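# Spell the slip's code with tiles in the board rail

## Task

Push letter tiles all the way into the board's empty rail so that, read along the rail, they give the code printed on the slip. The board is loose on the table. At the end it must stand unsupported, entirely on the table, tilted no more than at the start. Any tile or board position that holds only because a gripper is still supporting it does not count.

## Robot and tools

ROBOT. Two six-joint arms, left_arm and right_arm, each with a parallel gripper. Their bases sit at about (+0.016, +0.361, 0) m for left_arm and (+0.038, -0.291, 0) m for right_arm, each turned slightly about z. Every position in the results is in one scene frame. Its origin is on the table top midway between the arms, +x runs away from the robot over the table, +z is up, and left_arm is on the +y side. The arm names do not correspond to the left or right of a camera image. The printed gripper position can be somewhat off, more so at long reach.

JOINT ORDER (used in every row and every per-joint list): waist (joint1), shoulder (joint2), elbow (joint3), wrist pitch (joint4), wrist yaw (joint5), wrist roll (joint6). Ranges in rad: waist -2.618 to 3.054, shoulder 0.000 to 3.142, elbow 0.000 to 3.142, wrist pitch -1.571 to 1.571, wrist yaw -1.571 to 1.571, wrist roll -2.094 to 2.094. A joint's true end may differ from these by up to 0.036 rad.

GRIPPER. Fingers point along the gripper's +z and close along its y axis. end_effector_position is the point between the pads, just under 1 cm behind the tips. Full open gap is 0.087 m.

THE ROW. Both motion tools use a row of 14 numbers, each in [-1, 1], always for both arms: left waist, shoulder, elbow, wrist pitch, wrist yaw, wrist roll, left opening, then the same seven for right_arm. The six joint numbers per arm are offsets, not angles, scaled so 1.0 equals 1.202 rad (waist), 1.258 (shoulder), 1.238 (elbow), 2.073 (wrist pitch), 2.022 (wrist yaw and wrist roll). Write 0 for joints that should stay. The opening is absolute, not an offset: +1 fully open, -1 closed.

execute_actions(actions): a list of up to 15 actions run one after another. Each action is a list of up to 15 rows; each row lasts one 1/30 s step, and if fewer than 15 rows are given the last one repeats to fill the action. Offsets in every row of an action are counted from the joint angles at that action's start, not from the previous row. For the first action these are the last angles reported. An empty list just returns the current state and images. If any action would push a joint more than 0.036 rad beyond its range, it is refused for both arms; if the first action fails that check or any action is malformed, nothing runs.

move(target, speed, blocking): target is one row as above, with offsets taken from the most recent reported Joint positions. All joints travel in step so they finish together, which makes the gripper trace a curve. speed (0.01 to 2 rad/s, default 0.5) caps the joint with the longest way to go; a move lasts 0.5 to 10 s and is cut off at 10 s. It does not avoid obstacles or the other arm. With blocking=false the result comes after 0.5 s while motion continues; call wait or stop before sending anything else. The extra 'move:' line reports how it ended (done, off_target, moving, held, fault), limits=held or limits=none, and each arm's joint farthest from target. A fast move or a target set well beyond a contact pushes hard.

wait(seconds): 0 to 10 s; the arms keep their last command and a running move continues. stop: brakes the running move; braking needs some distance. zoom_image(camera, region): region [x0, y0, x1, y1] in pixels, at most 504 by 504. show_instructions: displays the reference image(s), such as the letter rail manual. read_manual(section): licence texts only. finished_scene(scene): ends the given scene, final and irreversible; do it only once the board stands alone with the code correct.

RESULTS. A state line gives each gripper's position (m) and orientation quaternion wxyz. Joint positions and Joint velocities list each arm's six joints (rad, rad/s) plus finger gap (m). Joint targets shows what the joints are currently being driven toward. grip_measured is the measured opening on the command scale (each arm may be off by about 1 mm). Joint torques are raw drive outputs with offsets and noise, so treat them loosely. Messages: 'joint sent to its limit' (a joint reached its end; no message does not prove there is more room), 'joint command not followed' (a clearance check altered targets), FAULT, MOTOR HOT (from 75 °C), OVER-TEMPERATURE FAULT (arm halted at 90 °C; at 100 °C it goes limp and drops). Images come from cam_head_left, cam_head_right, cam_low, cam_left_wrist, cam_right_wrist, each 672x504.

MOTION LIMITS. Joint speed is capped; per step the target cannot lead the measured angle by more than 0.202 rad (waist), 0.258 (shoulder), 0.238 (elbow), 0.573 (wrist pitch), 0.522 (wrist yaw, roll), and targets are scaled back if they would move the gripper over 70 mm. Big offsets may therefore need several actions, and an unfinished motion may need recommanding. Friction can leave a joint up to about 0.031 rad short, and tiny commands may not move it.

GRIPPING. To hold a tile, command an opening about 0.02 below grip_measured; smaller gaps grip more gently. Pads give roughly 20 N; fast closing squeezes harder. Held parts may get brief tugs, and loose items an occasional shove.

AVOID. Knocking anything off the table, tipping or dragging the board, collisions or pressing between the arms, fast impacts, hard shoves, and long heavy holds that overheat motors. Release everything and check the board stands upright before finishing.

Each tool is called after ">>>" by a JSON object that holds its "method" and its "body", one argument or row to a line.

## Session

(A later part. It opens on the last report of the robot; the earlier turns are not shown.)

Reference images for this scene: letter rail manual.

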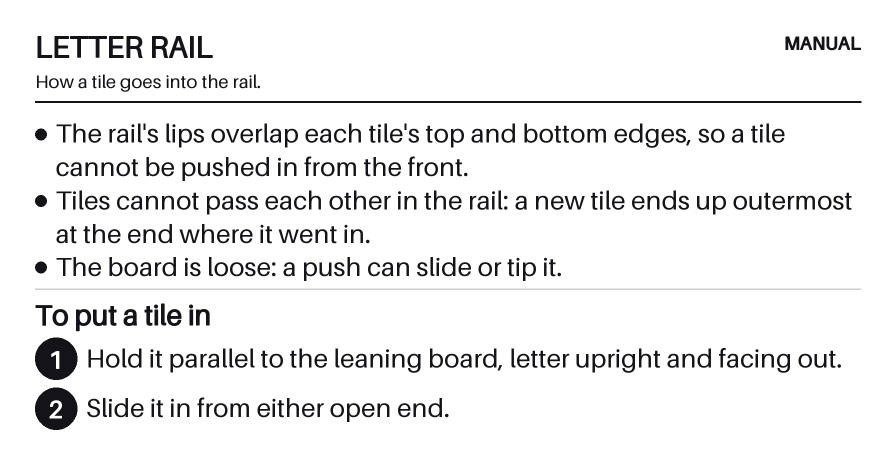

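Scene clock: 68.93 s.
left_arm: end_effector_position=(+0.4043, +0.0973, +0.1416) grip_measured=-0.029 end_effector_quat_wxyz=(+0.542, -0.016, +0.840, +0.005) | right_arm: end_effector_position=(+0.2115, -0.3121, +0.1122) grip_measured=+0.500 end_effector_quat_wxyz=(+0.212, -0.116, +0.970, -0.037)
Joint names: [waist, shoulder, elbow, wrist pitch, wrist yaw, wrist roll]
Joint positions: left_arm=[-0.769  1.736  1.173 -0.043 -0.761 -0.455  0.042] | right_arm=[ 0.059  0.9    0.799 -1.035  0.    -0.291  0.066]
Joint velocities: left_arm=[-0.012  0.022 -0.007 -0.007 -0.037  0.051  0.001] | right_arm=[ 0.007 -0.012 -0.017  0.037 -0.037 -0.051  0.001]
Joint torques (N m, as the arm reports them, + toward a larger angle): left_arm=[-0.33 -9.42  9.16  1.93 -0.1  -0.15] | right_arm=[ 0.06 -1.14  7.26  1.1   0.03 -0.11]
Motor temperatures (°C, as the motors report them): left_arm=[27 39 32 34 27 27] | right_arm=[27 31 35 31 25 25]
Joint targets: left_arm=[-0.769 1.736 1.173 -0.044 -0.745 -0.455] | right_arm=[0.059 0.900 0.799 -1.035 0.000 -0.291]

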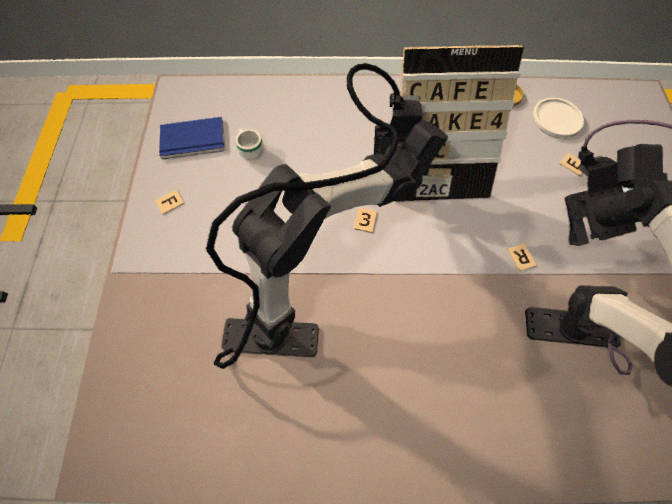

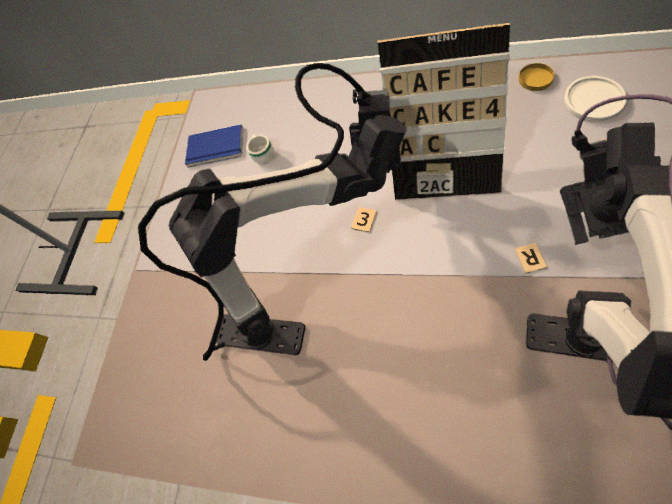

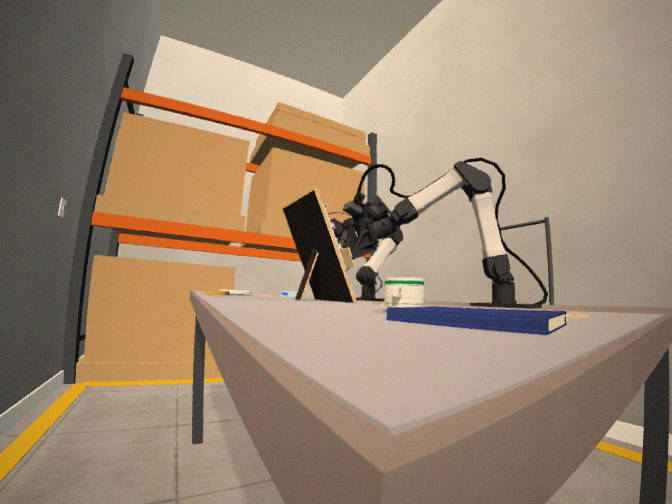

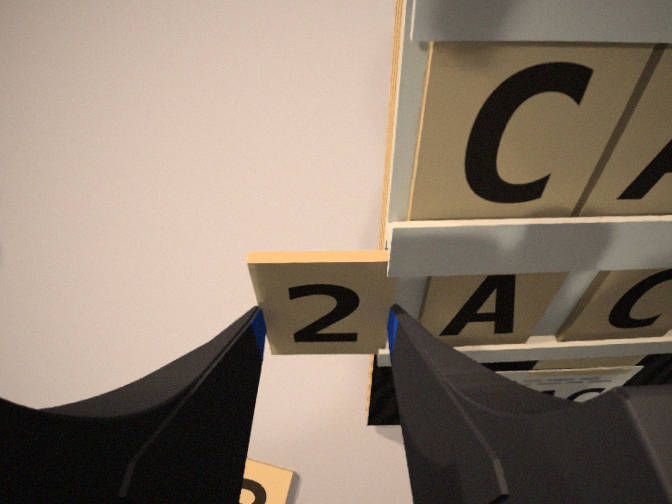

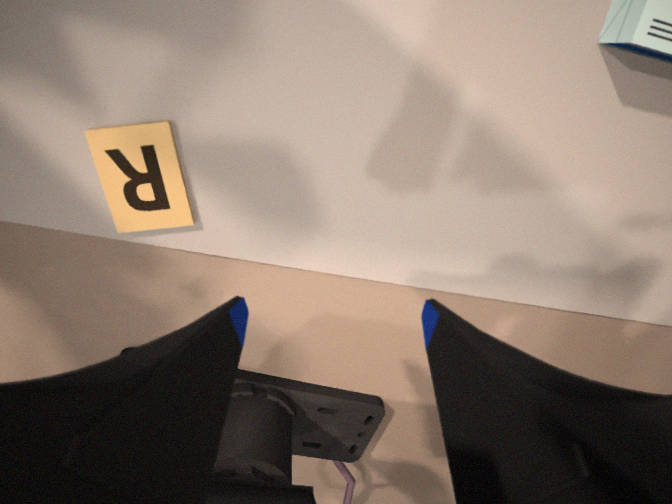

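In.

>>> {"method": "move", "body": {
  "target": [-0.049,0.087,0.112,-0.043,-0.03,-0.027,-0.12,0,0,0,0,0,0,0.5],
  "speed": 0.2
}}

Scene clock: 70.20 s.
left_arm: end_effector_position=(+0.4056, +0.0693, +0.1430) grip_measured=-0.028 end_effector_quat_wxyz=(+0.542, -0.021, +0.840, +0.009) | right_arm: end_effector_position=(+0.2115, -0.3121, +0.1122) grip_measured=+0.500 end_effector_quat_wxyz=(+0.212, -0.116, +0.970, -0.037)
Joint names: [waist, shoulder, elbow, wrist pitch, wrist yaw, wrist roll]
Joint positions: left_arm=[-0.818  1.822  1.294 -0.113 -0.811 -0.503  0.042] | right_arm=[ 0.059  0.9    0.799 -1.035  0.    -0.291  0.066]
Joint velocities: left_arm=[-0.022  0.012 -0.007 -0.051 -0.022 -0.022 -0.   ] | right_arm=[ 0.007  0.012 -0.012 -0.066  0.051 -0.081 -0.001]
Joint torques (N m, as the arm reports them, + toward a larger angle): left_arm=[-1.05 -8.42 10.85  1.69 -0.39 -0.21] | right_arm=[-0.02 -1.08  7.15  1.06  0.03 -0.07]
Motor temperatures (°C, as the motors report them): left_arm=[27 39 32 34 27 27] | right_arm=[27 31 35 31 25 25]
Joint targets: left_arm=[-0.828 1.845 1.312 -0.133 -0.821 -0.510] | right_arm=[0.059 0.900 0.799 -1.035 0.000 -0.291]
move: off_target (left_arm); limits=none; left_arm: farthest joint: the shoulder, 0.023 radians from its target (0.110 radians at the start); right_arm: farthest joint: the waist, 0.000 radians from its target (0.000 radians at the start)

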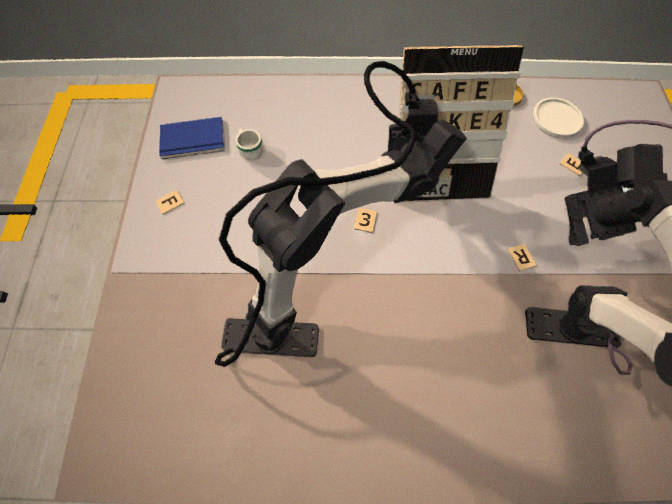

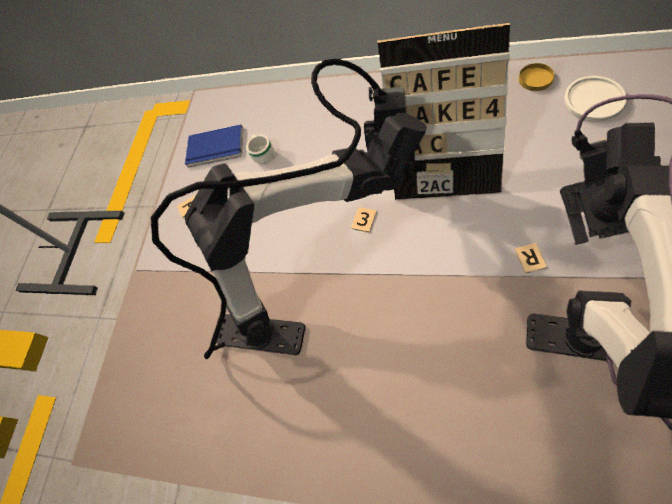

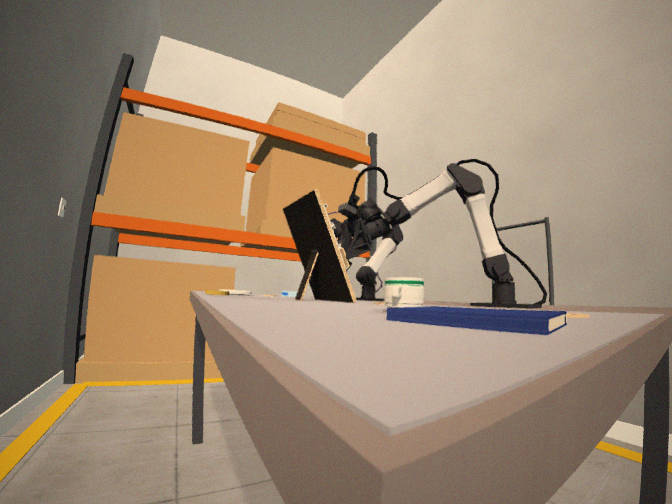

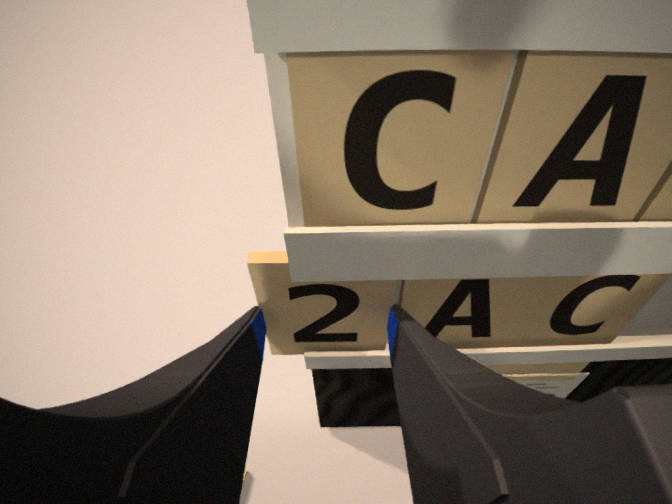

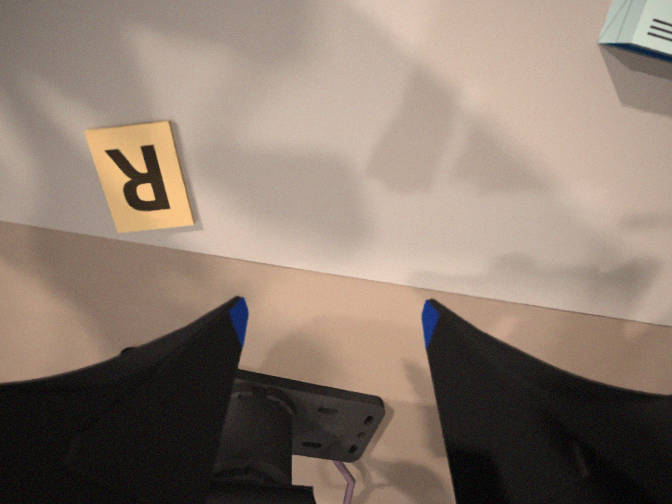

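>>> {"method": "move", "body": {
  "target": [-0.047,0.096,0.126,-0.047,-0.027,-0.024,-0.12,0,0,0,0,0,0,0.5],
  "speed": 0.3
}}

>>> {"method": "move", "body": {
  "target": [-0.07,-0.1,-0.09,0,-0.033,0,0.15,0,0,0,0,0,0,0.5],
  "speed": 0.25
}}

Scene clock: 71.33 s.
left_arm: end_effector_position=(+0.4065, +0.0382, +0.1432) grip_measured=-0.028 end_effector_quat_wxyz=(+0.542, -0.020, +0.840, +0.013) | right_arm: end_effector_position=(+0.2115, -0.3121, +0.1122) grip_measured=+0.500 end_effector_quat_wxyz=(+0.212, -0.116, +0.970, -0.037)
Joint names: [waist, shoulder, elbow, wrist pitch, wrist yaw, wrist roll]
Joint positions: left_arm=[-0.866  1.92   1.433 -0.19  -0.854 -0.546  0.042] | right_arm=[ 0.059  0.9    0.799 -1.035  0.    -0.291  0.066]
Joint velocities: left_arm=[ 0.002 -0.007  0.002 -0.007 -0.007 -0.037 -0.   ] | right_arm=[ 0.007  0.012  0.012  0.051 -0.051 -0.022  0.   ]
Joint torques (N m, as the arm reports them, + toward a larger angle): left_arm=[-0.95 -9.4  10.87  1.64 -0.43 -0.19] | right_arm=[ 0.03 -1.08  7.48  1.05 -0.08 -0.08]
Motor temperatures (°C, as the motors report them): left_arm=[27 39 32 34 27 27] | right_arm=[27 31 35 31 25 25]
Joint targets: left_arm=[-0.875 1.943 1.450 -0.211 -0.866 -0.552] | right_arm=[0.059 0.900 0.799 -1.035 0.000 -0.291]
move: off_target (left_arm); limits=none; left_arm: farthest joint: the shoulder, 0.022 radians from its target (0.121 radians at the start); right_arm: farthest joint: the waist, 0.000 radians from its target (0.000 radians at the start)

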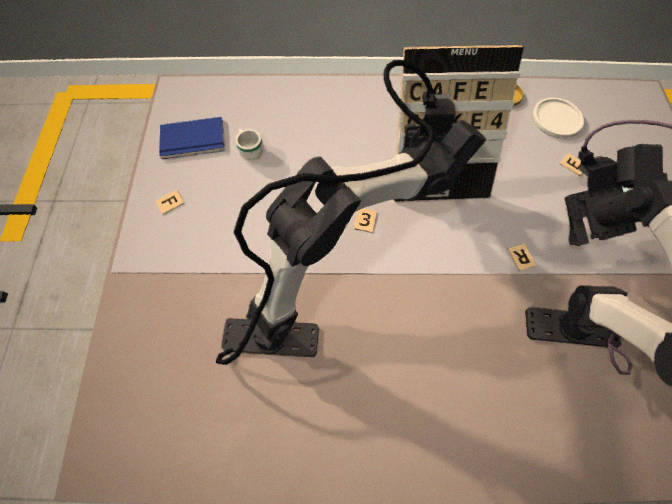

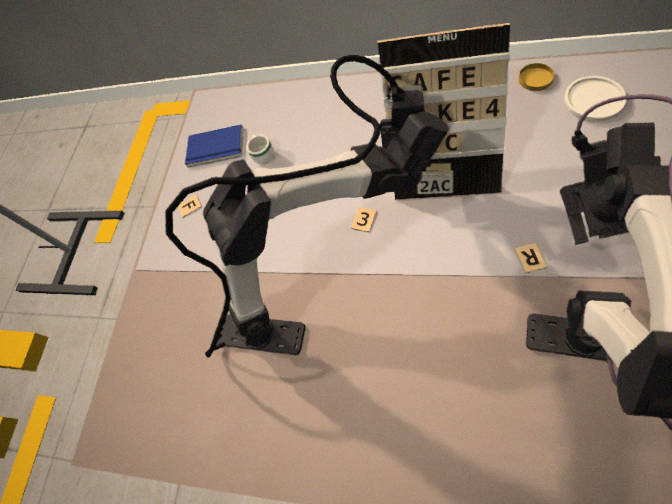

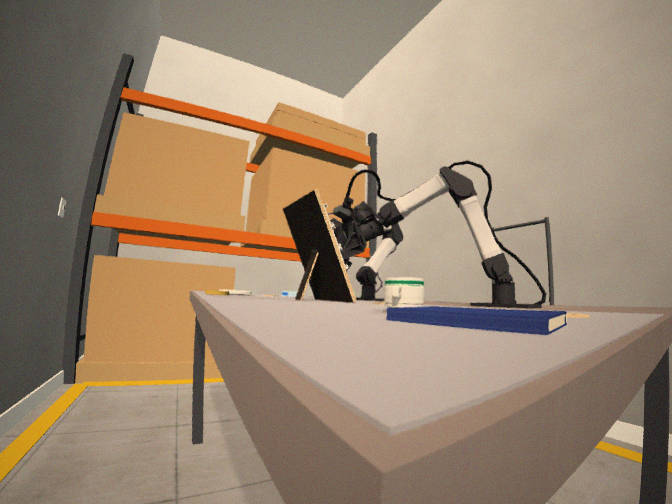

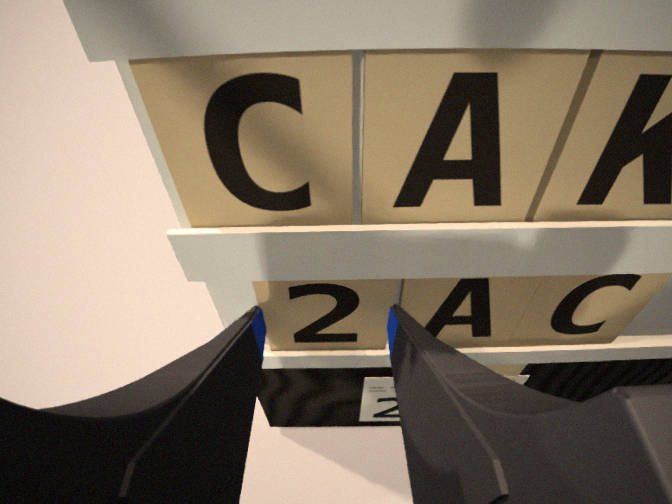

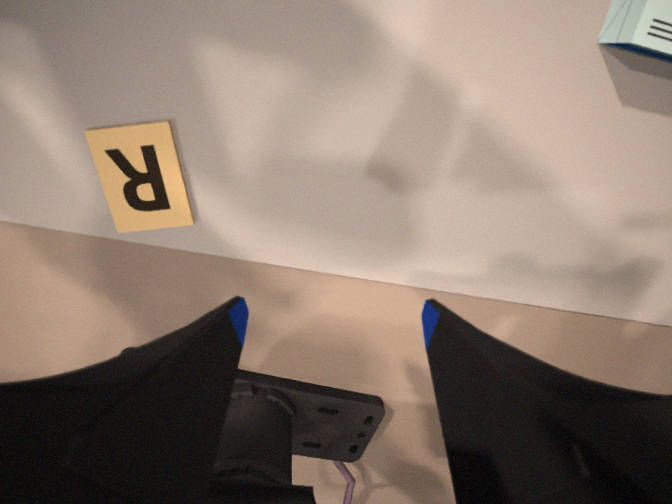

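Scene clock: 72.40 s.
left_arm: end_effector_position=(+0.3717, +0.0365, +0.1695) grip_measured=+0.150 end_effector_quat_wxyz=(+0.563, -0.010, +0.827, -0.001) | right_arm: end_effector_position=(+0.2115, -0.3121, +0.1122) grip_measured=+0.500 end_effector_quat_wxyz=(+0.212, -0.116, +0.970, -0.037)
Joint names: [waist, shoulder, elbow, wrist pitch, wrist yaw, wrist roll]
Joint positions: left_arm=[-0.943  1.803  1.348 -0.187 -0.911 -0.546  0.05 ] | right_arm=[ 0.059  0.9    0.799 -1.035  0.    -0.291  0.066]
Joint velocities: left_arm=[-0.002 -0.022 -0.012 -0.081 -0.095 -0.081  0.001] | right_arm=[-0.012  0.002 -0.002 -0.007 -0.081  0.066 -0.001]
Joint torques (N m, as the arm reports them, + toward a larger angle): left_arm=[ -0.83 -10.82   6.64   1.8   -0.4   -0.15] | right_arm=[-0.04 -1.28  7.45  1.04 -0.06 -0.08]
Motor temperatures (°C, as the motors report them): left_arm=[27 39 32 34 27 27] | right_arm=[27 31 35 31 25 25]
Joint targets: left_arm=[-0.951 1.794 1.322 -0.190 -0.921 -0.546] | right_arm=[0.059 0.900 0.799 -1.035 0.000 -0.291]
move: off_target (left_arm); limits=none; left_arm: farthest joint: the elbow, 0.027 radians from its target (0.112 radians at the start); right_arm: farthest joint: the waist, 0.000 radians from its target (0.000 radians at the start)

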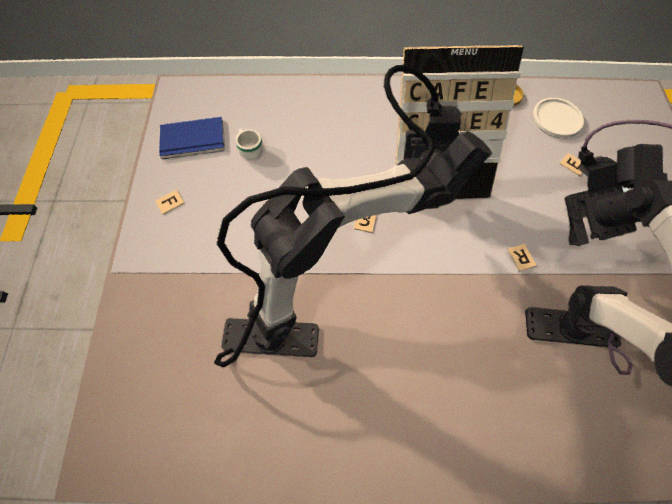

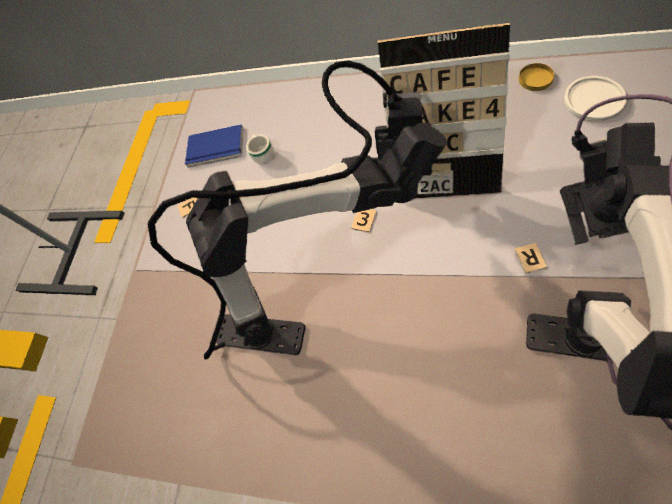

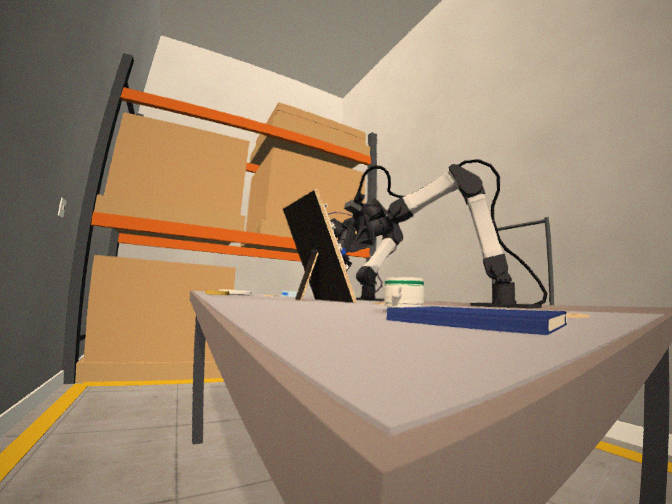

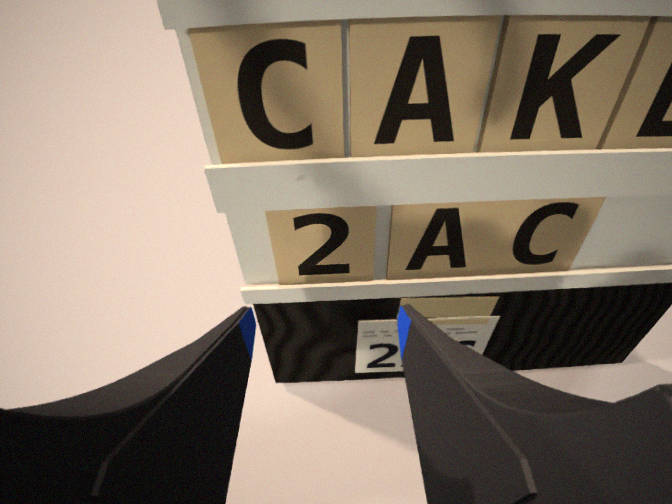

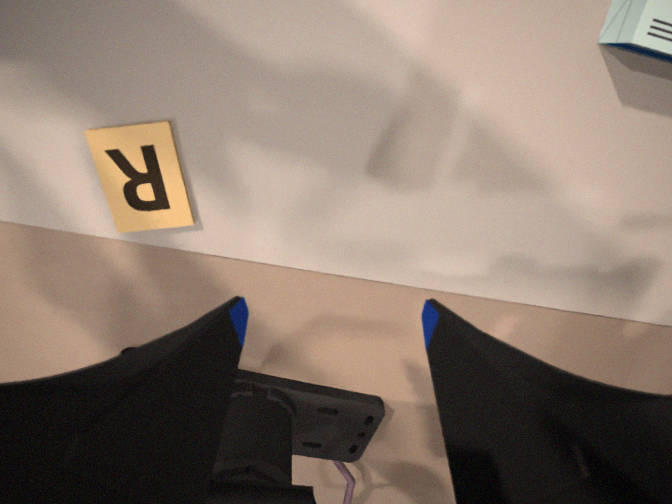

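>>> {"method": "finished_scene", "body": {
  "scene": 2
}}

The scene is finished: the task was done.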